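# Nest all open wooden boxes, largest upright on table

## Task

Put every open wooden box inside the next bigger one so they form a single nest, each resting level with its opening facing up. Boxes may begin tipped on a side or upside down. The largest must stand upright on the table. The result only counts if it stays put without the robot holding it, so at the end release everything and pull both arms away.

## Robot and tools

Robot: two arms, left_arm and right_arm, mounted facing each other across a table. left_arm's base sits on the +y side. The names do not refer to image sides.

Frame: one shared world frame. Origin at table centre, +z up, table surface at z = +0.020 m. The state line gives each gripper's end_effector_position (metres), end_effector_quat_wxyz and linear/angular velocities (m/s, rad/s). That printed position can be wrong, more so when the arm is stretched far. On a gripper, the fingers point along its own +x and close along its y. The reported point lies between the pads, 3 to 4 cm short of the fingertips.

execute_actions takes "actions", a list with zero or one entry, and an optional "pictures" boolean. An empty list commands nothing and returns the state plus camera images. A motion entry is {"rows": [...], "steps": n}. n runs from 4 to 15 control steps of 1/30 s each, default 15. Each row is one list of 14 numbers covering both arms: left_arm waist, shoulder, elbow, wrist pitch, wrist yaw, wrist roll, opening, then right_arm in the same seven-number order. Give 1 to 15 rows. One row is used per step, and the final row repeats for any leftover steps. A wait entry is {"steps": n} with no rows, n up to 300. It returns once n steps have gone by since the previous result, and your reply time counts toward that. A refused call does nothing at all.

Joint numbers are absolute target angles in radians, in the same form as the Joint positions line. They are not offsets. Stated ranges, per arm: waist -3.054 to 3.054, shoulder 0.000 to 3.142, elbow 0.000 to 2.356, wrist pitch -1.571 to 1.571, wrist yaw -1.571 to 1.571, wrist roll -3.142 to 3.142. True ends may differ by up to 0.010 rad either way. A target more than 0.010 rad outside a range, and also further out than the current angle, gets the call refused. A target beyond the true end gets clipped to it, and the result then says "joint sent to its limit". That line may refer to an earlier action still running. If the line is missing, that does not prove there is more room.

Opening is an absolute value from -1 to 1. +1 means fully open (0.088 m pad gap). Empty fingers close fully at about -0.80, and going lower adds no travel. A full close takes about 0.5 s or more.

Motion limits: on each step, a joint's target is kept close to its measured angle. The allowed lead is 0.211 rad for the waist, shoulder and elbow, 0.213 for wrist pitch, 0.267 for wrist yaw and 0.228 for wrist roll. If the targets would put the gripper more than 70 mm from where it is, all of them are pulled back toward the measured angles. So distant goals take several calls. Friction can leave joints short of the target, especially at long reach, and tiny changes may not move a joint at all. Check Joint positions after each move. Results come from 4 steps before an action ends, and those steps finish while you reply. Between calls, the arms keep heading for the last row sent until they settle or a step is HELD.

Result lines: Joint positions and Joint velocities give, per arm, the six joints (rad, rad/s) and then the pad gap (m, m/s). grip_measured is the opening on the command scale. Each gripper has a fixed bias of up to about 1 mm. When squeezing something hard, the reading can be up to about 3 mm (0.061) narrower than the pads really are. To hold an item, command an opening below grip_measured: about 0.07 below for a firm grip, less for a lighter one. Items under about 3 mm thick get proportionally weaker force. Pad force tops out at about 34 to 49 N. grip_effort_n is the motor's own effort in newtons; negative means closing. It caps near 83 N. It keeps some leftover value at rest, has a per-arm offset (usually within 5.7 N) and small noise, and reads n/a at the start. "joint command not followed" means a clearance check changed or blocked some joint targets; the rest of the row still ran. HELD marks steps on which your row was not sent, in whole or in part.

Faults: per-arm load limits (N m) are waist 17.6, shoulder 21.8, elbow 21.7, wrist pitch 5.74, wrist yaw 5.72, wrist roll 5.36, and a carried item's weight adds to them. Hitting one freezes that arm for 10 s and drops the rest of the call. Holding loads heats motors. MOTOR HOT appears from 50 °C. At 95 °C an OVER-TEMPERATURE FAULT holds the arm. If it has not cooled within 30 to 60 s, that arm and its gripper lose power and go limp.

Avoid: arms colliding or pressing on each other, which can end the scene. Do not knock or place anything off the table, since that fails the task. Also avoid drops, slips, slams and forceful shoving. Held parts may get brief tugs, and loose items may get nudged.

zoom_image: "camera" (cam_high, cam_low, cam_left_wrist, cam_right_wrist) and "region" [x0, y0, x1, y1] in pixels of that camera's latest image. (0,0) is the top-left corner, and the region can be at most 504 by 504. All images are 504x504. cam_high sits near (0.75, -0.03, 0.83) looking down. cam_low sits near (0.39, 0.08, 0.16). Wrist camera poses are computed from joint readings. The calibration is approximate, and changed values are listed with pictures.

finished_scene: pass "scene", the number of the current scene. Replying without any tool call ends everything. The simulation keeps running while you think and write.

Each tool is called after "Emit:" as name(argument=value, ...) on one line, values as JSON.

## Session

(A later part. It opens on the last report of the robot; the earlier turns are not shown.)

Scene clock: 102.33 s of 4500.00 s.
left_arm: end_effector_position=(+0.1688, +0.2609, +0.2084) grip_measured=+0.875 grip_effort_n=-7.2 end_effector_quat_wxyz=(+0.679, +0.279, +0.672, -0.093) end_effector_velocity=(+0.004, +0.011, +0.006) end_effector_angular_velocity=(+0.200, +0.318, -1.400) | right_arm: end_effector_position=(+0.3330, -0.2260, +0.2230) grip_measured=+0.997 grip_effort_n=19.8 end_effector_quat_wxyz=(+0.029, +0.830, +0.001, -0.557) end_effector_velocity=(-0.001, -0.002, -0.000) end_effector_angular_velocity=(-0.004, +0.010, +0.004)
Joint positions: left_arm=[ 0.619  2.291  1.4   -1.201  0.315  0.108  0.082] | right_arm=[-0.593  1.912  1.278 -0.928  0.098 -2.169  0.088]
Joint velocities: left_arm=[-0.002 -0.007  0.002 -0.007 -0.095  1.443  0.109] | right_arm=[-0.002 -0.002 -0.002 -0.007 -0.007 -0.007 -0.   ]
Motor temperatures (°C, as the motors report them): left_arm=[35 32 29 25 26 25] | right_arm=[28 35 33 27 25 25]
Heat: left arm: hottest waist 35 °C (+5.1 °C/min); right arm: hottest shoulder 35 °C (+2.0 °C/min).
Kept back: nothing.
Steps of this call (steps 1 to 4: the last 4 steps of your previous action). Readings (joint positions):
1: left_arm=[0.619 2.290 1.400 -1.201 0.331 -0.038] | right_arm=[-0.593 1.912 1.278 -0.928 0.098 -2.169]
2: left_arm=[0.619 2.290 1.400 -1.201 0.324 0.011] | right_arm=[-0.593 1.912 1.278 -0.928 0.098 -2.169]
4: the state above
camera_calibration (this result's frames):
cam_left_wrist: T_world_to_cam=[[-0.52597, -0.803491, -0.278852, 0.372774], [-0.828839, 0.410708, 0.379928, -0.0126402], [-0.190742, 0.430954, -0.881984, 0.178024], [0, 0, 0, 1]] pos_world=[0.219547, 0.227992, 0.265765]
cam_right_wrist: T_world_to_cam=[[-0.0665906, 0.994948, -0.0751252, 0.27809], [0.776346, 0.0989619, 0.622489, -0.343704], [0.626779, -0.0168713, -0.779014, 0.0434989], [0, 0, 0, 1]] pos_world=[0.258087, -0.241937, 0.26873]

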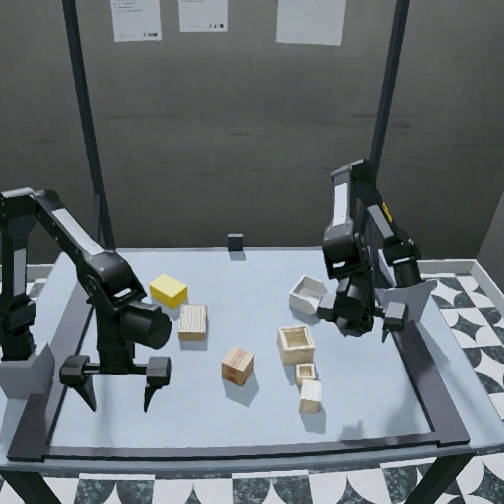

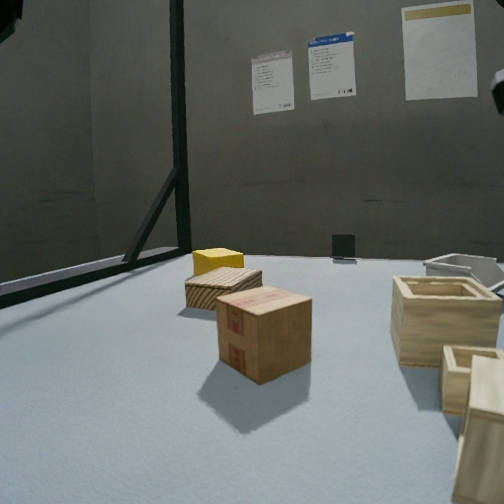

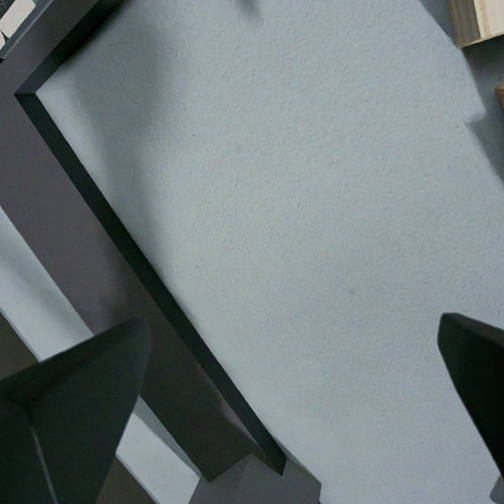

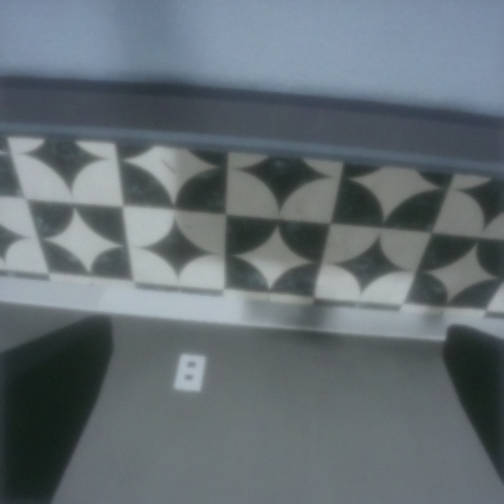

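Emit:
execute_actions(actions=[{"rows":[[0.70,2.35,1.60,-1.2,0.73,0.8,1,-0.593,1.912,1.278,-0.928,0.098,-2.169,1]],"steps":15}])

Emit:
execute_actions(actions=[])

Scene clock: 103.30 s of 4500.00 s.
left_arm: end_effector_position=(+0.1889, +0.1930, +0.2494) grip_measured=+1.000 grip_effort_n=15.1 end_effector_quat_wxyz=(+0.626, +0.363, +0.521, -0.452) end_effector_velocity=(-0.008, -0.038, -0.001) end_effector_angular_velocity=(-0.233, +0.107, -0.114) | right_arm: end_effector_position=(+0.3330, -0.2260, +0.2230) grip_measured=+0.997 grip_effort_n=18.8 end_effector_quat_wxyz=(+0.029, +0.830, +0.001, -0.557) end_effector_velocity=(-0.002, -0.003, -0.000) end_effector_angular_velocity=(-0.004, +0.010, +0.004)
Joint positions: left_arm=[ 0.696  2.335  1.584 -1.198  0.693  0.785  0.088] | right_arm=[-0.593  1.912  1.278 -0.928  0.098 -2.169  0.088]
Joint velocities: left_arm=[-0.007  0.046  0.032  0.007  0.271  0.081  0.   ] | right_arm=[-0.002 -0.007 -0.007 -0.007 -0.007 -0.007 -0.   ]
Motor temperatures (°C, as the motors report them): left_arm=[35 32 29 25 26 25] | right_arm=[28 35 33 27 25 25]
Heat: left arm: hottest waist 35 °C (+5.1 °C/min); right arm: hottest shoulder 35 °C (+2.0 °C/min).
Steps of this call (steps 1 to 18: the robot went on to your last target; steps 19 to 29: the first 11 steps of this action). Readings (joint positions):
19: left_arm=[0.622 2.295 1.414 -1.208 0.324 0.614] | right_arm=[-0.593 1.912 1.278 -0.928 0.098 -2.169]
20: left_arm=[0.632 2.309 1.446 -1.215 0.391 0.661] | right_arm=[-0.593 1.912 1.278 -0.928 0.098 -2.169]
22: left_arm=[0.658 2.330 1.512 -1.193 0.504 0.718] | right_arm=[-0.593 1.912 1.278 -0.928 0.098 -2.169]
26: left_arm=[0.693 2.333 1.575 -1.197 0.653 0.771] | right_arm=[-0.593 1.912 1.278 -0.928 0.098 -2.169]
29: the state above

Scene clock: 103.43 s of 4500.00 s.
left_arm: end_effector_position=(+0.1885, +0.1900, +0.2496) grip_measured=+1.000 grip_effort_n=15.6 end_effector_quat_wxyz=(+0.625, +0.358, +0.518, -0.461) end_effector_velocity=(-0.002, -0.011, +0.003) end_effector_angular_velocity=(-0.057, +0.019, -0.047) | right_arm: end_effector_position=(+0.3330, -0.2260, +0.2230) grip_measured=+0.997 grip_effort_n=19.8 end_effector_quat_wxyz=(+0.029, +0.830, +0.001, -0.557) end_effector_velocity=(-0.004, -0.004, -0.003) end_effector_angular_velocity=(-0.022, +0.020, +0.004)
Joint positions: left_arm=[ 0.696  2.339  1.588 -1.198  0.715  0.793  0.088] | right_arm=[-0.593  1.912  1.278 -0.928  0.098 -2.169  0.088]
Joint velocities: left_arm=[-0.002  0.012  0.022 -0.007  0.066  0.037  0.   ] | right_arm=[ 0.002  0.002 -0.002 -0.022 -0.007 -0.007 -0.   ]
Motor temperatures (°C, as the motors report them): left_arm=[35 32 29 25 26 25] | right_arm=[28 35 33 27 25 25]
Heat: left arm: hottest waist 35 °C (+5.0 °C/min); right arm: hottest shoulder 35 °C (+2.0 °C/min).
Kept back: nothing.
Steps of this call (steps 1 to 4: the last 4 steps of your previous action). Readings (joint positions):
1: left_arm=[0.696 2.336 1.585 -1.198 0.701 0.788] | right_arm=[-0.593 1.912 1.278 -0.928 0.098 -2.169]
2: left_arm=[0.696 2.338 1.586 -1.198 0.707 0.790] | right_arm=[-0.593 1.912 1.278 -0.928 0.098 -2.169]
4: the state above
camera_calibration (this result's frames):
cam_left_wrist: T_world_to_cam=[[-0.955739, -0.294183, -0.00437014, 0.253364], [-0.292362, 0.947947, 0.126178, -0.122685], [-0.0329767, 0.121871, -0.991998, 0.305065], [0, 0, 0, 1]] pos_world=[0.216341, 0.153656, 0.319212]
cam_right_wrist: T_world_to_cam=[[-0.0665906, 0.994948, -0.0751252, 0.27809], [0.776346, 0.0989619, 0.622489, -0.343704], [0.626779, -0.0168713, -0.779014, 0.0434989], [0, 0, 0, 1]] pos_world=[0.258087, -0.241937, 0.26873]

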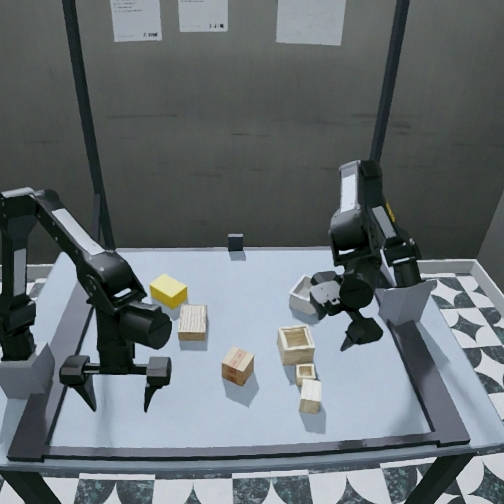

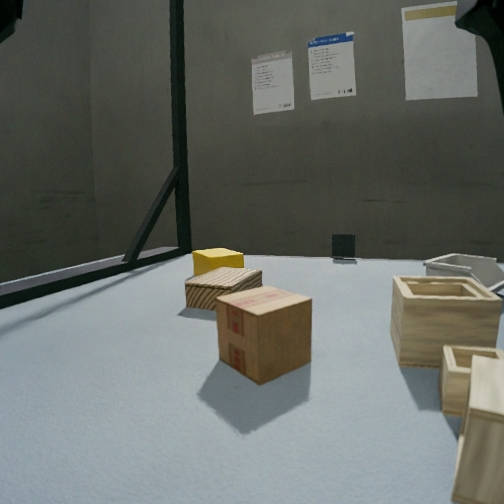

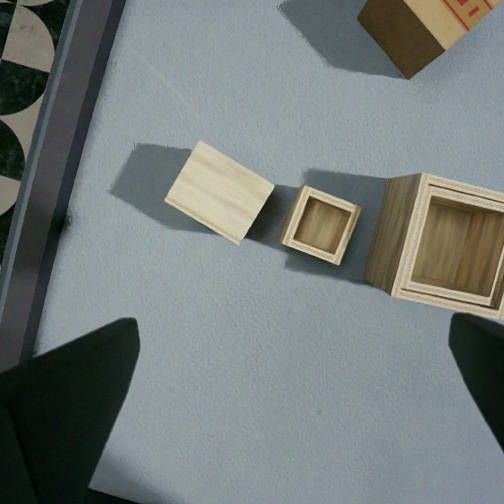

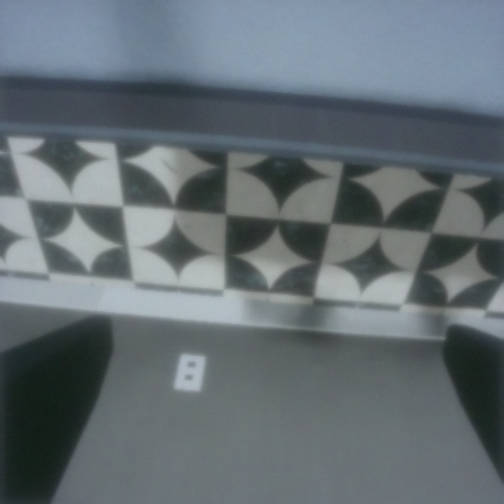

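Emit:
execute_actions(actions=[{"rows":[[0.70,2.50,1.85,-1.2,0.4,1.27,1,-0.593,1.912,1.278,-0.928,0.098,-2.169,1]],"steps":15}])

Emit:
execute_actions(actions=[])

Scene clock: 104.30 s of 4500.00 s.
left_arm: end_effector_position=(+0.2544, +0.2029, +0.2626) grip_measured=+1.000 grip_effort_n=15.6 end_effector_quat_wxyz=(+0.517, +0.593, +0.413, -0.458) end_effector_velocity=(+0.026, -0.004, +0.030) end_effector_angular_velocity=(+0.197, -0.152, -0.418) | right_arm: end_effector_position=(+0.3330, -0.2260, +0.2230) grip_measured=+0.997 grip_effort_n=19.3 end_effector_quat_wxyz=(+0.029, +0.830, +0.001, -0.557) end_effector_velocity=(-0.001, -0.002, -0.002) end_effector_angular_velocity=(-0.008, +0.013, +0.003)
Joint positions: left_arm=[ 0.698  2.482  1.826 -1.198  0.424  1.216  0.088] | right_arm=[-0.593  1.912  1.278 -0.928  0.098 -2.169  0.088]
Joint velocities: left_arm=[-0.002  0.022  0.139 -0.007 -0.154  0.403  0.   ] | right_arm=[-0.002  0.002 -0.002 -0.007 -0.007 -0.007 -0.   ]
Motor temperatures (°C, as the motors report them): left_arm=[35 32 30 25 26 25] | right_arm=[28 35 33 27 25 25]
Heat: left arm: hottest waist 35 °C (+5.1 °C/min); right arm: hottest shoulder 35 °C (+2.0 °C/min).
Steps of this call (steps 1 to 15: the robot went on to your last target; steps 16 to 26: the first 11 steps of this action). Readings (joint positions):
16: left_arm=[0.696 2.352 1.609 -1.212 0.703 0.823] | right_arm=[-0.593 1.912 1.278 -0.928 0.098 -2.169]
17: left_arm=[0.694 2.378 1.652 -1.217 0.641 0.876] | right_arm=[-0.593 1.912 1.278 -0.928 0.098 -2.169]
19: left_arm=[0.695 2.430 1.739 -1.191 0.541 0.973] | right_arm=[-0.593 1.912 1.278 -0.928 0.098 -2.169]
23: left_arm=[0.698 2.474 1.805 -1.198 0.449 1.152] | right_arm=[-0.593 1.912 1.278 -0.928 0.098 -2.169]
26: the state above

Scene clock: 104.43 s of 4500.00 s.
left_arm: end_effector_position=(+0.2568, +0.2027, +0.2649) grip_measured=+1.000 grip_effort_n=15.1 end_effector_quat_wxyz=(+0.507, +0.608, +0.403, -0.460) end_effector_velocity=(+0.007, +0.001, +0.005) end_effector_angular_velocity=(+0.075, -0.034, -0.134) | right_arm: end_effector_position=(+0.3330, -0.2260, +0.2230) grip_measured=+0.997 grip_effort_n=18.8 end_effector_quat_wxyz=(+0.029, +0.830, +0.001, -0.557) end_effector_velocity=(-0.001, -0.000, +0.001) end_effector_angular_velocity=(-0.006, +0.008, +0.019)
Joint positions: left_arm=[ 0.698  2.484  1.837 -1.198  0.411  1.25   0.088] | right_arm=[-0.593  1.912  1.278 -0.928  0.098 -2.169  0.088]
Joint velocities: left_arm=[-0.002  0.012  0.037 -0.007 -0.051  0.139  0.   ] | right_arm=[-0.002 -0.002  0.002 -0.007 -0.007 -0.022 -0.   ]
Motor temperatures (°C, as the motors report them): left_arm=[35 32 30 25 26 25] | right_arm=[28 35 33 27 25 25]
Heat: left arm: hottest waist 35 °C (+5.0 °C/min); right arm: hottest shoulder 35 °C (+2.0 °C/min).
Kept back: nothing.
Steps of this call (steps 1 to 4: the last 4 steps of your previous action). Readings (joint positions):
1: left_arm=[0.698 2.482 1.830 -1.198 0.420 1.228] | right_arm=[-0.593 1.912 1.278 -0.928 0.098 -2.169]
2: left_arm=[0.698 2.483 1.833 -1.198 0.416 1.238] | right_arm=[-0.593 1.912 1.278 -0.928 0.098 -2.169]
4: the state above
camera_calibration (this result's frames):
cam_left_wrist: T_world_to_cam=[[-0.943443, 0.191841, -0.270392, 0.29126], [0.0770545, 0.920127, 0.383965, -0.274279], [0.322455, 0.341414, -0.88287, 0.15632], [0, 0, 0, 1]] pos_world=[0.245516, 0.143126, 0.322078]
cam_right_wrist: T_world_to_cam=[[-0.0665906, 0.994948, -0.0751252, 0.27809], [0.776346, 0.0989619, 0.622489, -0.343704], [0.626779, -0.0168713, -0.779014, 0.0434989], [0, 0, 0, 1]] pos_world=[0.258087, -0.241937, 0.26873]

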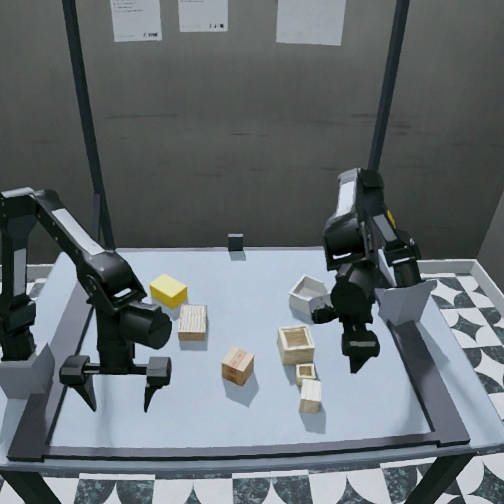

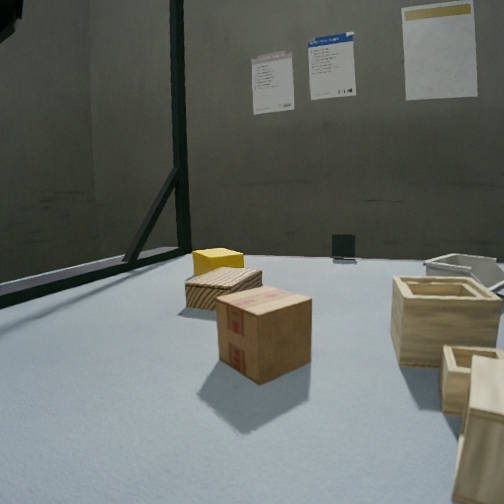

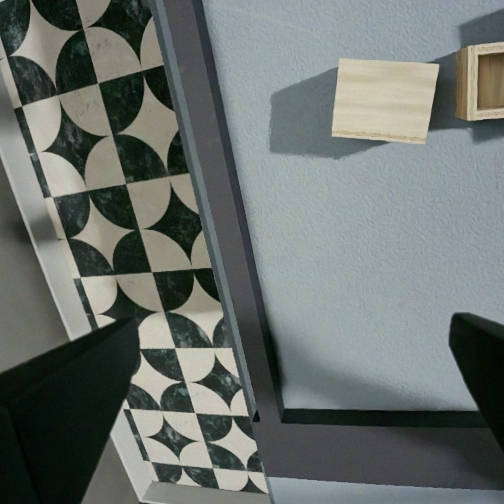

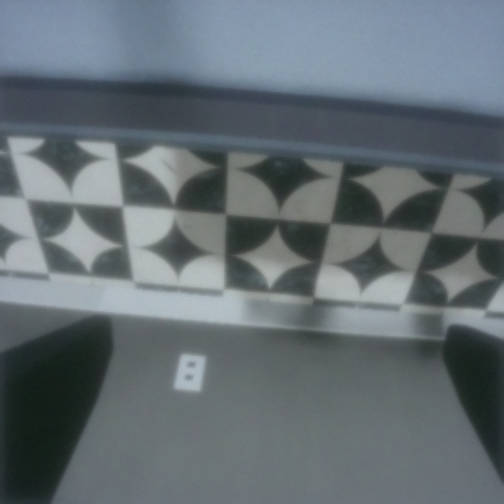

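Emit:
execute_actions(actions=[{"rows":[[0.70,2.70,1.85,-1.2,0.4,1.27,1,-0.593,1.912,1.278,-0.928,0.098,-2.169,1]],"steps":15}])

Emit:
execute_actions(actions=[])

Scene clock: 105.03 s of 4500.00 s.
left_arm: end_effector_position=(+0.2801, +0.2418, +0.1928) grip_measured=+1.000 grip_effort_n=15.1 end_effector_quat_wxyz=(+0.469, +0.568, +0.487, -0.468) end_effector_velocity=(-0.002, +0.001, -0.000) end_effector_angular_velocity=(+0.010, +0.003, +0.009) | right_arm: end_effector_position=(+0.3330, -0.2260, +0.2230) grip_measured=+0.997 grip_effort_n=19.3 end_effector_quat_wxyz=(+0.029, +0.830, +0.001, -0.557) end_effector_velocity=(+0.000, -0.003, +0.000) end_effector_angular_velocity=(-0.017, -0.002, +0.015)
Joint positions: left_arm=[ 0.698  2.696  1.844 -1.201  0.401  1.267  0.088] | right_arm=[-0.593  1.912  1.278 -0.928  0.098 -2.169  0.088]
Joint velocities: left_arm=[-0.002 -0.002 -0.002 -0.007 -0.007 -0.007  0.   ] | right_arm=[-0.002 -0.002 -0.002 -0.007  0.007 -0.022 -0.   ]
Motor temperatures (°C, as the motors report them): left_arm=[35 32 30 25 26 25] | right_arm=[28 35 33 27 25 25]
Heat: left arm: hottest waist 35 °C (+5.1 °C/min); right arm: hottest shoulder 35 °C (+2.0 °C/min).
Steps of this call (steps 1 to 7: the robot went on to your last target; steps 8 to 18: the first 11 steps of this action). Readings (joint positions):
8: left_arm=[0.698 2.502 1.841 -1.201 0.405 1.265] | right_arm=[-0.593 1.912 1.278 -0.928 0.098 -2.169]
9: left_arm=[0.698 2.523 1.850 -1.202 0.405 1.265] | right_arm=[-0.593 1.912 1.278 -0.928 0.098 -2.169]
11: left_arm=[0.698 2.576 1.861 -1.195 0.405 1.266] | right_arm=[-0.593 1.912 1.278 -0.928 0.098 -2.169]
15: left_arm=[0.698 2.677 1.847 -1.199 0.401 1.266] | right_arm=[-0.593 1.912 1.278 -0.928 0.098 -2.169]
18: the state above

Scene clock: 105.17 s of 4500.00 s.
left_arm: end_effector_position=(+0.2808, +0.2409, +0.1937) grip_measured=+1.000 grip_effort_n=15.1 end_effector_quat_wxyz=(+0.470, +0.569, +0.486, -0.468) end_effector_velocity=(-0.002, +0.001, -0.000) end_effector_angular_velocity=(+0.010, +0.003, +0.009) | right_arm: end_effector_position=(+0.3330, -0.2260, +0.2230) grip_measured=+0.997 grip_effort_n=19.3 end_effector_quat_wxyz=(+0.029, +0.830, +0.001, -0.557) end_effector_velocity=(-0.002, +0.001, -0.003) end_effector_angular_velocity=(+0.007, +0.020, +0.008)
Joint positions: left_arm=[ 0.698  2.696  1.847 -1.2    0.401  1.267  0.088] | right_arm=[-0.593  1.912  1.278 -0.928  0.098 -2.169  0.088]
Joint velocities: left_arm=[-0.002 -0.002 -0.002 -0.007 -0.007 -0.007  0.   ] | right_arm=[-0.002  0.002 -0.007  0.007 -0.022 -0.007 -0.   ]
Motor temperatures (°C, as the motors report them): left_arm=[35 32 30 25 26 25] | right_arm=[28 35 33 27 25 25]
Heat: left arm: hottest waist 35 °C (+5.1 °C/min); right arm: hottest shoulder 35 °C (+2.0 °C/min).
Kept back: nothing.
Steps of this call (steps 1 to 4: the last 4 steps of your previous action). Readings (joint positions):
1: left_arm=[0.698 2.696 1.844 -1.201 0.401 1.267] | right_arm=[-0.593 1.912 1.278 -0.928 0.098 -2.169]
2: left_arm=[0.698 2.696 1.845 -1.201 0.401 1.267] | right_arm=[-0.593 1.912 1.278 -0.928 0.098 -2.169]
4: the state above
camera_calibration (this result's frames):
cam_left_wrist: T_world_to_cam=[[-0.987284, 0.120084, -0.104163, 0.284703], [0.0624613, 0.895597, 0.440459, -0.284838], [0.14618, 0.428352, -0.89171, 0.102884], [0, 0, 0, 1]] pos_world=[0.283835, 0.176842, 0.246858]
cam_right_wrist: T_world_to_cam=[[-0.0665906, 0.994948, -0.0751252, 0.27809], [0.776346, 0.0989619, 0.622489, -0.343704], [0.626779, -0.0168713, -0.779014, 0.0434989], [0, 0, 0, 1]] pos_world=[0.258087, -0.241937, 0.26873]

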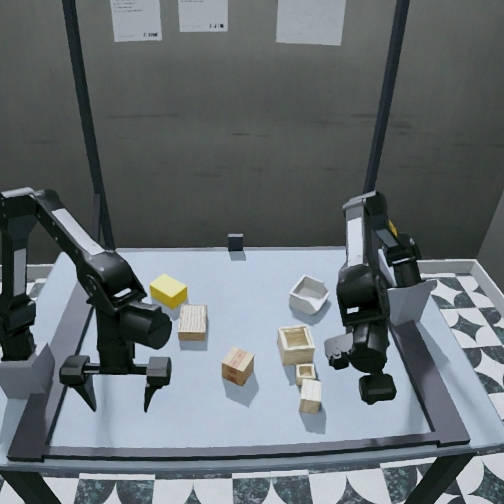

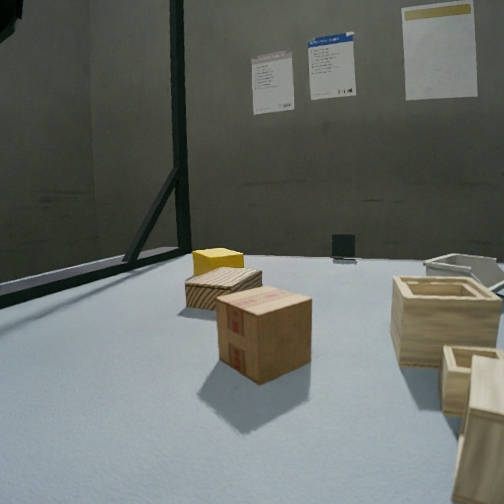

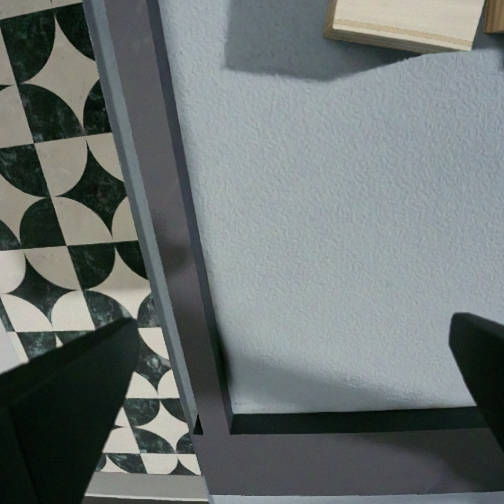

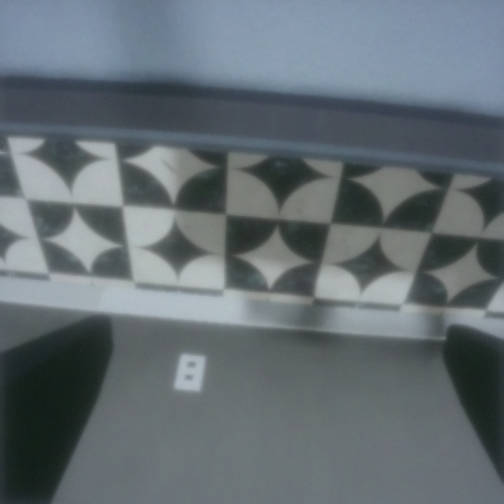

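Emit:
execute_actions(actions=[{"rows":[[0.40,2.78,1.975,-1.2,0.4,0.97,1,-0.593,1.912,1.278,-0.928,0.098,-2.169,1]],"steps":15}])

Emit:
execute_actions(actions=[])

Scene clock: 105.83 s of 4500.00 s.
left_arm: end_effector_position=(+0.2432, +0.1587, +0.1223) grip_measured=+1.000 grip_effort_n=15.1 end_effector_quat_wxyz=(+0.434, +0.602, +0.518, -0.426) end_effector_velocity=(-0.086, -0.066, -0.116) end_effector_angular_velocity=(+0.276, +0.058, -0.048) | right_arm: end_effector_position=(+0.3330, -0.2260, +0.2230) grip_measured=+0.997 grip_effort_n=18.8 end_effector_quat_wxyz=(+0.029, +0.830, +0.001, -0.557) end_effector_velocity=(-0.005, -0.003, -0.000) end_effector_angular_velocity=(+0.000, +0.027, -0.009)
Joint positions: left_arm=[ 0.397  2.76   1.959 -1.198  0.401  1.     0.088] | right_arm=[-0.593  1.912  1.278 -0.928  0.098 -2.169  0.088]
Joint velocities: left_arm=[-0.403  0.066  0.046 -0.037 -0.022 -0.227  0.   ] | right_arm=[-0.002 -0.007 -0.002 -0.022 -0.022  0.007 -0.   ]
Motor temperatures (°C, as the motors report them): left_arm=[35 32 30 25 26 25] | right_arm=[28 35 33 27 25 25]
Heat: left arm: hottest waist 35 °C (+5.0 °C/min); right arm: hottest shoulder 35 °C (+2.0 °C/min).
Steps of this call (steps 1 to 9: the robot went on to your last target; steps 10 to 20: the first 11 steps of this action). Readings (joint positions):
10: left_arm=[0.694 2.701 1.855 -1.205 0.398 1.247] | right_arm=[-0.593 1.912 1.278 -0.928 0.098 -2.169]
11: left_arm=[0.679 2.711 1.875 -1.206 0.396 1.204] | right_arm=[-0.593 1.912 1.278 -0.928 0.098 -2.169]
13: left_arm=[0.621 2.729 1.911 -1.196 0.396 1.128] | right_arm=[-0.593 1.912 1.278 -0.928 0.098 -2.169]
17: left_arm=[0.470 2.751 1.949 -1.196 0.398 1.032] | right_arm=[-0.593 1.912 1.278 -0.928 0.098 -2.169]
20: the state above

Scene clock: 105.97 s of 4500.00 s.
left_arm: end_effector_position=(+0.2421, +0.1574, +0.1186) grip_measured=+1.000 grip_effort_n=15.1 end_effector_quat_wxyz=(+0.435, +0.600, +0.522, -0.422) end_effector_velocity=(+0.031, +0.023, +0.027) end_effector_angular_velocity=(-0.070, -0.048, +0.167) | right_arm: end_effector_position=(+0.3330, -0.2260, +0.2230) grip_measured=+0.997 grip_effort_n=19.3 end_effector_quat_wxyz=(+0.029, +0.830, +0.001, -0.557) end_effector_velocity=(+0.002, -0.004, -0.001) end_effector_angular_velocity=(-0.014, +0.000, -0.004)
Joint positions: left_arm=[ 0.387  2.766  1.963 -1.198  0.401  0.982  0.088] | right_arm=[-0.593  1.912  1.278 -0.928  0.098 -2.169  0.088]
Joint velocities: left_arm=[ 0.115  0.022  0.022 -0.007 -0.007 -0.081  0.   ] | right_arm=[-0.007  0.002 -0.002 -0.007  0.007 -0.007 -0.   ]
Motor temperatures (°C, as the motors report them): left_arm=[35 32 30 25 26 25] | right_arm=[28 35 33 27 25 25]
Heat: left arm: hottest waist 35 °C (+5.0 °C/min); right arm: hottest shoulder 35 °C (+2.0 °C/min).
Kept back: nothing.
Steps of this call (steps 1 to 4: the last 4 steps of your previous action). Readings (joint positions):
1: left_arm=[0.387 2.762 1.961 -1.198 0.401 0.993] | right_arm=[-0.593 1.912 1.278 -0.928 0.098 -2.169]
2: left_arm=[0.383 2.764 1.962 -1.198 0.401 0.989] | right_arm=[-0.593 1.912 1.278 -0.928 0.098 -2.169]
4: the state above
camera_calibration (this result's frames):
cam_left_wrist: T_world_to_cam=[[-0.988403, 0.114342, -0.0999233, 0.249406], [0.0375168, 0.821512, 0.568955, -0.172119], [0.147144, 0.558608, -0.816275, 0.0477179], [0, 0, 0, 1]] pos_world=[0.245949, 0.0862251, 0.161801]
cam_right_wrist: T_world_to_cam=[[-0.0665906, 0.994948, -0.0751252, 0.27809], [0.776346, 0.0989619, 0.622489, -0.343704], [0.626779, -0.0168713, -0.779014, 0.0434989], [0, 0, 0, 1]] pos_world=[0.258087, -0.241937, 0.26873]

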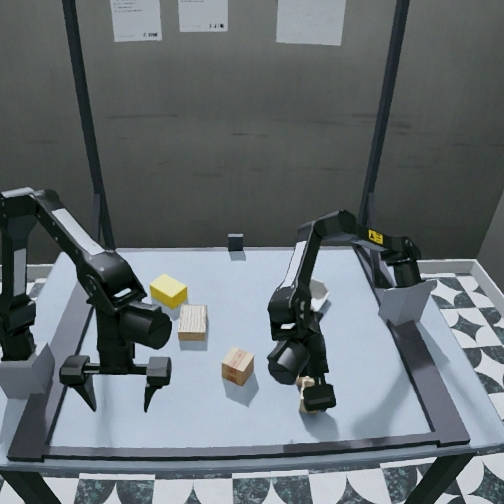

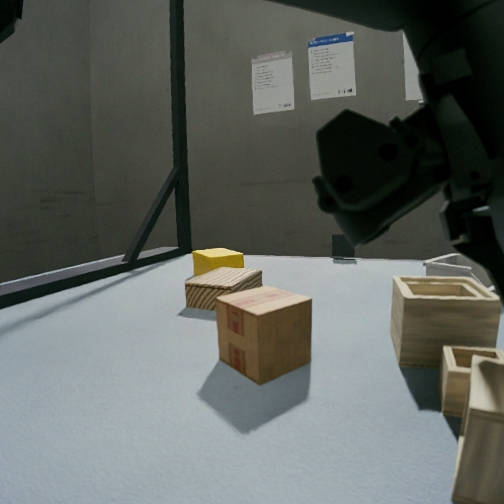

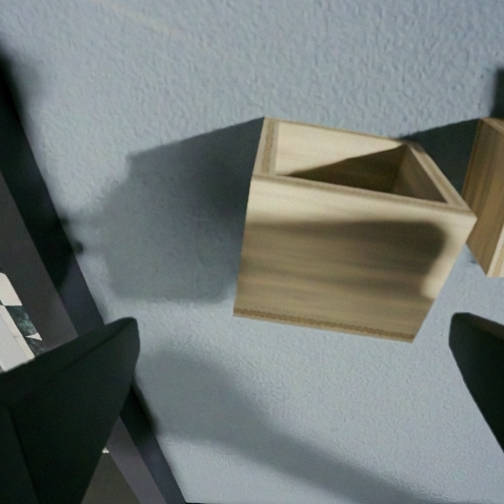

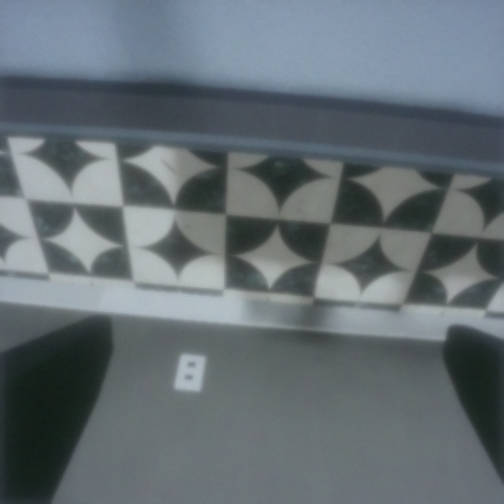

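Emit:
execute_actions(actions=[{"rows":[[0.345,2.81,1.95,-1.2,0.4,1.07,1,-0.593,1.912,1.278,-0.928,0.098,-2.169,1],[0.32,2.83,1.94,-1.2,0.4,1.07,1,-0.593,1.912,1.278,-0.928,0.098,-2.169,1],[0.29,2.865,1.93,-1.2,0.4,1.06,1,-0.593,1.912,1.278,-0.928,0.098,-2.169,1]],"steps":15}])

Emit:
execute_actions(actions=[])

Scene clock: 106.57 s of 4500.00 s.
left_arm: end_effector_position=(+0.2229, +0.1718, +0.0636) grip_measured=+1.000 grip_effort_n=14.7 end_effector_quat_wxyz=(+0.352, +0.622, +0.548, -0.434) end_effector_velocity=(+0.017, -0.019, -0.006) end_effector_angular_velocity=(-0.100, -0.030, -0.104) | right_arm: end_effector_position=(+0.3330, -0.2260, +0.2230) grip_measured=+0.997 grip_effort_n=19.8 end_effector_quat_wxyz=(+0.029, +0.830, +0.001, -0.557) end_effector_velocity=(-0.001, -0.000, +0.001) end_effector_angular_velocity=(+0.005, +0.007, -0.008)
Joint positions: left_arm=[ 0.288  2.848  1.937 -1.2    0.398  1.053  0.088] | right_arm=[-0.593  1.912  1.278 -0.928  0.098 -2.169  0.088]
Joint velocities: left_arm=[ 0.002 -0.002 -0.002  0.125  0.037  0.037  0.   ] | right_arm=[-0.002 -0.002  0.002 -0.007 -0.007  0.007 -0.   ]
Motor temperatures (°C, as the motors report them): left_arm=[35 32 30 25 26 25] | right_arm=[28 35 33 27 25 25]
Heat: left arm: hottest waist 35 °C (+5.0 °C/min); right arm: hottest shoulder 35 °C (+2.0 °C/min).
Steps of this call (steps 1 to 7: the robot went on to your last target; steps 8 to 18: the first 11 steps of this action). Readings (joint positions):
8: left_arm=[0.400 2.770 1.967 -1.199 0.401 0.982] | right_arm=[-0.593 1.912 1.278 -0.928 0.098 -2.169]
9: left_arm=[0.395 2.775 1.967 -1.199 0.401 1.002] | right_arm=[-0.593 1.912 1.278 -0.928 0.098 -2.169]
11: left_arm=[0.369 2.793 1.963 -1.199 0.401 1.026] | right_arm=[-0.593 1.912 1.278 -0.928 0.098 -2.169]
15: left_arm=[0.297 2.841 1.941 -1.199 0.401 1.047] | right_arm=[-0.593 1.912 1.278 -0.928 0.098 -2.169]
18: the state above

Scene clock: 106.70 s of 4500.00 s.
left_arm: end_effector_position=(+0.2235, +0.1722, +0.0642) grip_measured=+1.000 grip_effort_n=14.7 end_effector_quat_wxyz=(+0.352, +0.622, +0.548, -0.435) end_effector_velocity=(-0.002, +0.001, +0.000) end_effector_angular_velocity=(+0.012, +0.008, -0.019) | right_arm: end_effector_position=(+0.3330, -0.2260, +0.2230) grip_measured=+0.997 grip_effort_n=19.8 end_effector_quat_wxyz=(+0.029, +0.830, +0.001, -0.557) end_effector_velocity=(+0.001, +0.002, +0.002) end_effector_angular_velocity=(+0.006, +0.001, +0.022)
Joint positions: left_arm=[ 0.291  2.848  1.937 -1.2    0.398  1.055  0.088] | right_arm=[-0.593  1.912  1.278 -0.928  0.098 -2.169  0.088]
Joint velocities: left_arm=[-0.002 -0.002 -0.002 -0.007 -0.007  0.022  0.   ] | right_arm=[-0.002 -0.002  0.002  0.007 -0.007 -0.022 -0.   ]
Motor temperatures (°C, as the motors report them): left_arm=[35 32 30 25 26 25] | right_arm=[28 35 33 27 25 25]
Heat: left arm: hottest waist 35 °C (+5.0 °C/min); right arm: hottest shoulder 35 °C (+2.0 °C/min).
Kept back: nothing.
Steps of this call (steps 1 to 4: the last 4 steps of your previous action). Readings (joint positions):
1: left_arm=[0.289 2.848 1.937 -1.199 0.398 1.053] | right_arm=[-0.593 1.912 1.278 -0.928 0.098 -2.169]
2: left_arm=[0.289 2.848 1.937 -1.199 0.398 1.055] | right_arm=[-0.593 1.912 1.278 -0.928 0.098 -2.169]
4: the state above
camera_calibration (this result's frames):
cam_left_wrist: T_world_to_cam=[[-0.981428, 0.190372, 0.0236316, 0.201284], [0.158746, 0.736808, 0.657202, -0.170795], [0.107701, 0.648747, -0.753344, -0.012958], [0, 0, 0, 1]] pos_world=[0.226055, 0.0959308, 0.0977285]
cam_right_wrist: T_world_to_cam=[[-0.0665906, 0.994948, -0.0751252, 0.27809], [0.776346, 0.0989619, 0.622489, -0.343704], [0.626779, -0.0168713, -0.779014, 0.0434989], [0, 0, 0, 1]] pos_world=[0.258087, -0.241937, 0.26873]

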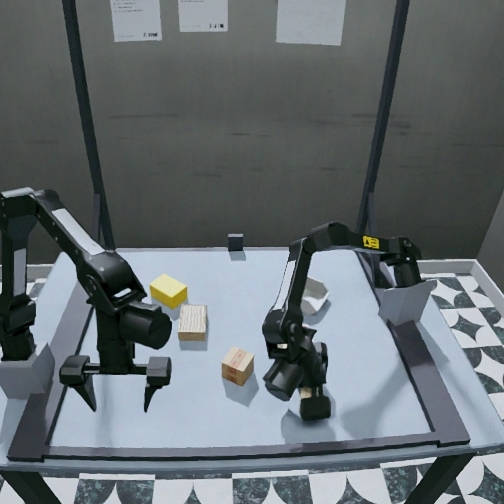

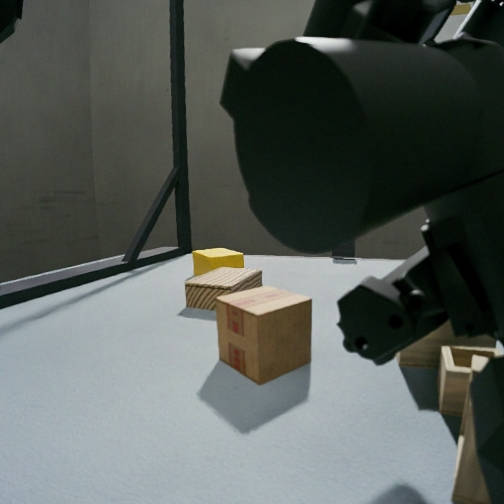

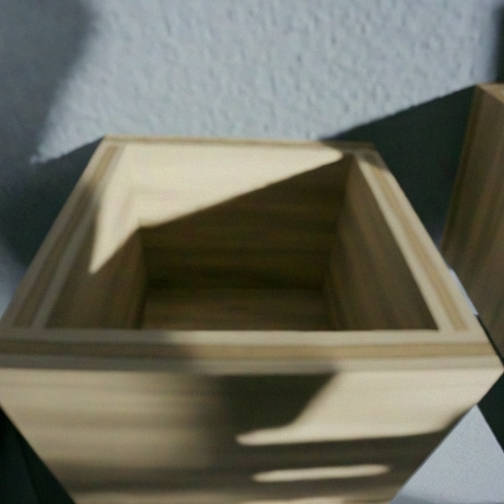

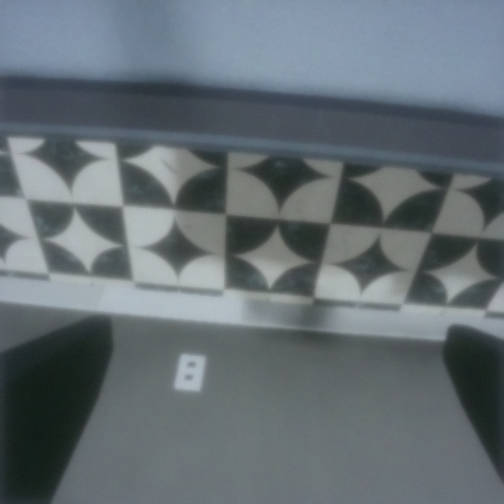

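Emit:
execute_actions(actions=[{"rows":[[0.29,2.865,1.93,-1.2,0.4,1.06,-0.3,-0.593,1.912,1.278,-0.928,0.098,-2.169,1]],"steps":15}])

Emit:
execute_actions(actions=[{"rows":[[0.40,2.76,1.96,-1.2,0.4,1.06,-0.3,-0.593,1.912,1.278,-0.928,0.098,-2.169,1]],"steps":15}])

Emit:
execute_actions(actions=[{"rows":[[0.45,2.70,1.96,-1.2,1.0,1.06,-0.3,-0.593,1.912,1.278,-0.928,0.098,-2.169,1]],"steps":15}])

Emit:
execute_actions(actions=[{"rows":[[0.45,2.70,1.96,-1.2,1.56,1.06,-0.3,-0.593,1.912,1.278,-0.928,0.098,-2.169,1]],"steps":15}])

Emit:
execute_actions(actions=[])

Scene clock: 107.37 s of 4500.00 s.
left_arm: end_effector_position=(+0.2237, +0.1733, +0.0636) grip_measured=+0.154 grip_effort_n=-83.5 end_effector_quat_wxyz=(+0.351, +0.622, +0.549, -0.435) end_effector_velocity=(-0.022, +0.028, +0.005) end_effector_angular_velocity=(+0.166, +0.040, +0.081) | right_arm: end_effector_position=(+0.3330, -0.2260, +0.2230) grip_measured=+0.997 grip_effort_n=19.3 end_effector_quat_wxyz=(+0.029, +0.830, +0.001, -0.557) end_effector_velocity=(+0.001, +0.001, -0.001) end_effector_angular_velocity=(+0.004, +0.005, +0.006)
Joint positions: left_arm=[ 0.291  2.851  1.937 -1.201  0.397  1.057  0.047] | right_arm=[-0.593  1.912  1.278 -0.928  0.098 -2.169  0.088]
Joint velocities: left_arm=[-0.017  0.002 -0.007 -0.154 -0.081 -0.007 -0.066] | right_arm=[-0.002  0.002 -0.002  0.007 -0.007 -0.007 -0.   ]
Motor temperatures (°C, as the motors report them): left_arm=[35 32 30 25 26 25] | right_arm=[28 35 33 27 25 25]
Heat: left arm: hottest waist 35 °C (+5.1 °C/min); right arm: hottest shoulder 35 °C (+1.0 °C/min).
Steps of this call (steps 1 to 9: the robot went on to your last target; steps 10 to 20: the first 11 steps of this action). Readings (joint positions):
10: left_arm=[0.291 2.849 1.937 -1.200 0.398 1.057] | right_arm=[-0.593 1.912 1.278 -0.928 0.098 -2.169]
11: left_arm=[0.291 2.849 1.937 -1.200 0.398 1.057] | right_arm=[-0.593 1.912 1.278 -0.928 0.098 -2.169]
13: left_arm=[0.291 2.849 1.937 -1.199 0.398 1.057] | right_arm=[-0.593 1.912 1.278 -0.928 0.098 -2.169]
17: left_arm=[0.291 2.851 1.937 -1.200 0.398 1.057] | right_arm=[-0.593 1.912 1.278 -0.928 0.098 -2.169]
20: the state above

Scene clock: 107.87 s of 4500.00 s.
left_arm: end_effector_position=(+0.2454, +0.1646, +0.1194) grip_measured=+0.152 grip_effort_n=-83.5 end_effector_quat_wxyz=(+0.416, +0.609, +0.513, -0.439) end_effector_velocity=(-0.009, -0.020, +0.024) end_effector_angular_velocity=(-0.021, -0.042, -0.037) | right_arm: end_effector_position=(+0.3330, -0.2260, +0.2230) grip_measured=+0.997 grip_effort_n=19.8 end_effector_quat_wxyz=(+0.029, +0.830, +0.001, -0.557) end_effector_velocity=(+0.000, -0.003, +0.002) end_effector_angular_velocity=(-0.013, -0.004, +0.016)
Joint positions: left_arm=[ 0.403  2.773  1.956 -1.201  0.4    1.057  0.046] | right_arm=[-0.593  1.912  1.278 -0.928  0.098 -2.169  0.088]
Joint velocities: left_arm=[-0.007 -0.066  0.017 -0.022 -0.007 -0.007 -0.   ] | right_arm=[-0.002 -0.007 -0.002 -0.007  0.007 -0.022 -0.   ]
Motor temperatures (°C, as the motors report them): left_arm=[35 32 30 25 26 25] | right_arm=[28 35 33 27 25 25]
Heat: left arm: hottest waist 35 °C (+5.0 °C/min); right arm: hottest shoulder 35 °C (+1.0 °C/min).
Steps of this call (steps 1 to 4: the last 4 steps of your previous action; steps 5 to 15: the first 11 steps of this action). Readings (joint positions):
5: left_arm=[0.293 2.848 1.937 -1.201 0.398 1.057] | right_arm=[-0.593 1.912 1.278 -0.928 0.098 -2.169]
6: left_arm=[0.302 2.841 1.937 -1.201 0.400 1.057] | right_arm=[-0.593 1.912 1.278 -0.928 0.098 -2.169]
8: left_arm=[0.333 2.827 1.938 -1.201 0.400 1.057] | right_arm=[-0.593 1.912 1.278 -0.928 0.098 -2.169]
12: left_arm=[0.393 2.788 1.950 -1.201 0.400 1.057] | right_arm=[-0.593 1.912 1.278 -0.928 0.098 -2.169]
15: the state above

Scene clock: 108.37 s of 4500.00 s.
left_arm: end_effector_position=(+0.2031, +0.0949, +0.1523) grip_measured=+0.152 grip_effort_n=-83.5 end_effector_quat_wxyz=(+0.483, +0.428, +0.449, -0.618) end_effector_velocity=(-0.055, -0.072, +0.030) end_effector_angular_velocity=(-0.458, +0.325, -0.003) | right_arm: end_effector_position=(+0.3330, -0.2260, +0.2230) grip_measured=+0.997 grip_effort_n=19.3 end_effector_quat_wxyz=(+0.029, +0.830, +0.001, -0.557) end_effector_velocity=(-0.002, -0.005, -0.002) end_effector_angular_velocity=(-0.035, +0.008, +0.015)
Joint positions: left_arm=[ 0.446  2.711  1.957 -1.201  0.922  1.057  0.046] | right_arm=[-0.593  1.912  1.278 -0.928  0.098 -2.169  0.088]
Joint velocities: left_arm=[-0.007 -0.027 -0.002 -0.007  0.564 -0.007 -0.   ] | right_arm=[ 0.002  0.002 -0.002 -0.022  0.007 -0.022 -0.   ]
Motor temperatures (°C, as the motors report them): left_arm=[35 32 30 25 26 25] | right_arm=[28 35 33 27 25 25]
Heat: left arm: hottest waist 35 °C (+5.1 °C/min); right arm: hottest shoulder 35 °C (+1.0 °C/min).
Steps of this call (steps 1 to 4: the last 4 steps of your previous action; steps 5 to 15: the first 11 steps of this action). Readings (joint positions):
5: left_arm=[0.398 2.770 1.956 -1.201 0.423 1.057] | right_arm=[-0.593 1.912 1.278 -0.928 0.098 -2.169]
6: left_arm=[0.403 2.766 1.956 -1.201 0.489 1.057] | right_arm=[-0.593 1.912 1.278 -0.928 0.098 -2.169]
8: left_arm=[0.417 2.754 1.956 -1.201 0.601 1.057] | right_arm=[-0.593 1.912 1.278 -0.928 0.098 -2.169]
12: left_arm=[0.442 2.721 1.956 -1.201 0.826 1.057] | right_arm=[-0.593 1.912 1.278 -0.928 0.098 -2.169]
15: the state above

Scene clock: 108.87 s of 4500.00 s.
left_arm: end_effector_position=(+0.1616, +0.0372, +0.1967) grip_measured=+0.152 grip_effort_n=-83.5 end_effector_quat_wxyz=(+0.488, +0.200, +0.372, -0.764) end_effector_velocity=(-0.033, -0.045, +0.060) end_effector_angular_velocity=(-0.426, +0.322, +0.010) | right_arm: end_effector_position=(+0.3330, -0.2260, +0.2230) grip_measured=+0.997 grip_effort_n=18.8 end_effector_quat_wxyz=(+0.029, +0.830, +0.001, -0.557) end_effector_velocity=(-0.003, -0.000, +0.000) end_effector_angular_velocity=(+0.001, +0.021, +0.021)
Joint positions: left_arm=[ 0.447  2.711  1.957 -1.2    1.486  1.058  0.046] | right_arm=[-0.593  1.912  1.278 -0.928  0.098 -2.169  0.088]
Joint velocities: left_arm=[-0.002 -0.002  0.002 -0.007  0.535 -0.007 -0.   ] | right_arm=[-0.002 -0.007 -0.002 -0.007 -0.022 -0.022 -0.   ]
Motor temperatures (°C, as the motors report them): left_arm=[35 32 30 25 26 25] | right_arm=[28 35 33 27 25 25]
Heat: left arm: hottest waist 35 °C (+5.0 °C/min); right arm: hottest shoulder 35 °C (+1.0 °C/min).
Steps of this call (steps 1 to 4: the last 4 steps of your previous action; steps 5 to 15: the first 11 steps of this action). Readings (joint positions):
5: left_arm=[0.446 2.711 1.957 -1.200 0.998 1.057] | right_arm=[-0.593 1.912 1.278 -0.928 0.098 -2.169]
6: left_arm=[0.447 2.711 1.957 -1.200 1.063 1.057] | right_arm=[-0.593 1.912 1.278 -0.928 0.098 -2.169]
8: left_arm=[0.447 2.711 1.957 -1.200 1.176 1.057] | right_arm=[-0.593 1.912 1.278 -0.928 0.098 -2.169]
12: left_arm=[0.447 2.711 1.957 -1.200 1.398 1.058] | right_arm=[-0.593 1.912 1.278 -0.928 0.098 -2.169]
15: the state above

Scene clock: 109.00 s of 4500.00 s.
left_arm: end_effector_position=(+0.1591, +0.0336, +0.2018) grip_measured=+0.152 grip_effort_n=-83.5 end_effector_quat_wxyz=(+0.487, +0.181, +0.365, -0.773) end_effector_velocity=(-0.011, -0.013, +0.019) end_effector_angular_velocity=(-0.125, +0.088, -0.003) | right_arm: end_effector_position=(+0.3330, -0.2260, +0.2230) grip_measured=+0.997 grip_effort_n=19.3 end_effector_quat_wxyz=(+0.029, +0.830, +0.001, -0.557) end_effector_velocity=(+0.000, -0.003, +0.000) end_effector_angular_velocity=(-0.012, -0.002, +0.001)
Joint positions: left_arm=[ 0.447  2.711  1.957 -1.2    1.531  1.058  0.046] | right_arm=[-0.593  1.912  1.278 -0.928  0.098 -2.169  0.088]
Joint velocities: left_arm=[-0.002 -0.007 -0.002 -0.007  0.154  0.007 -0.   ] | right_arm=[-0.002 -0.002 -0.002 -0.007  0.007 -0.007 -0.   ]
Motor temperatures (°C, as the motors report them): left_arm=[35 32 30 25 26 25] | right_arm=[28 35 33 27 25 25]
Heat: left arm: hottest waist 35 °C (+5.0 °C/min); right arm: hottest shoulder 35 °C (+1.0 °C/min).
Kept back: nothing.
Steps of this call (steps 1 to 4: the last 4 steps of your previous action). Readings (joint positions):
1: left_arm=[0.447 2.711 1.957 -1.200 1.503 1.058] | right_arm=[-0.593 1.912 1.278 -0.928 0.098 -2.169]
2: left_arm=[0.447 2.711 1.957 -1.200 1.515 1.058] | right_arm=[-0.593 1.912 1.278 -0.928 0.098 -2.169]
4: the state above
camera_calibration (this result's frames):
cam_left_wrist: T_world_to_cam=[[-0.89919, 0.264314, 0.348704, 0.0800617], [0.0977488, 0.898135, -0.428717, 0.07457], [-0.4265, -0.351413, -0.833431, 0.322307], [0, 0, 0, 1]] pos_world=[0.202165, 0.0251271, 0.272672]
cam_right_wrist: T_world_to_cam=[[-0.0665906, 0.994948, -0.0751252, 0.27809], [0.776346, 0.0989619, 0.622489, -0.343704], [0.626779, -0.0168713, -0.779014, 0.0434989], [0, 0, 0, 1]] pos_world=[0.258087, -0.241937, 0.26873]

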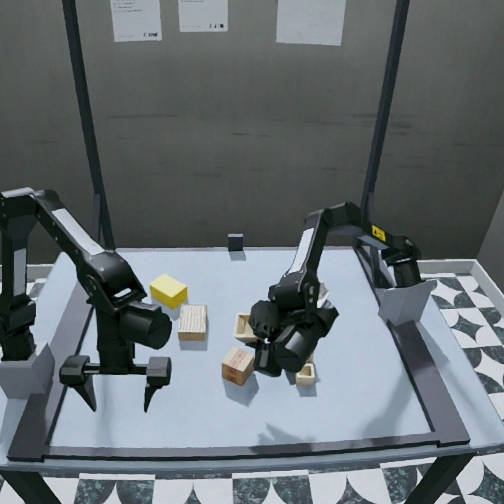

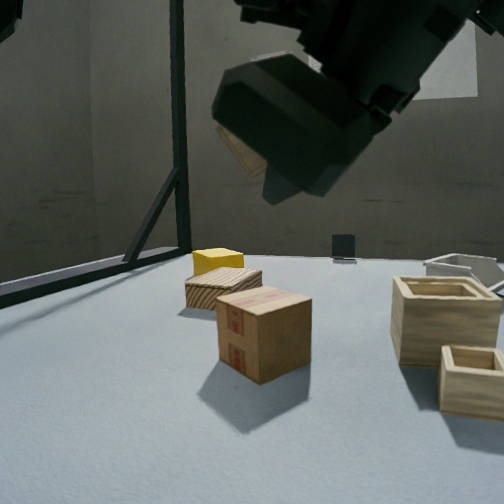

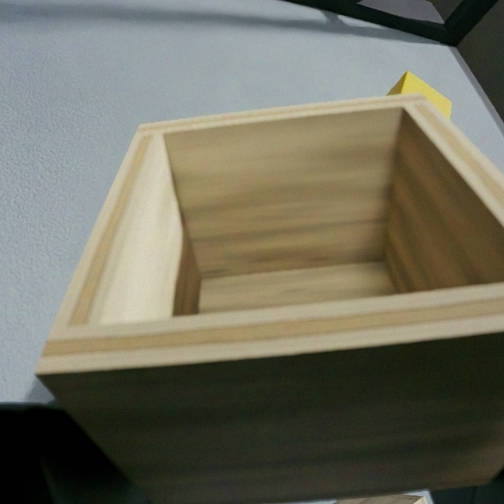

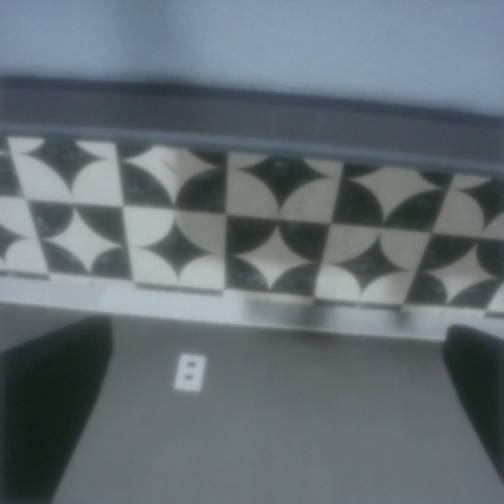

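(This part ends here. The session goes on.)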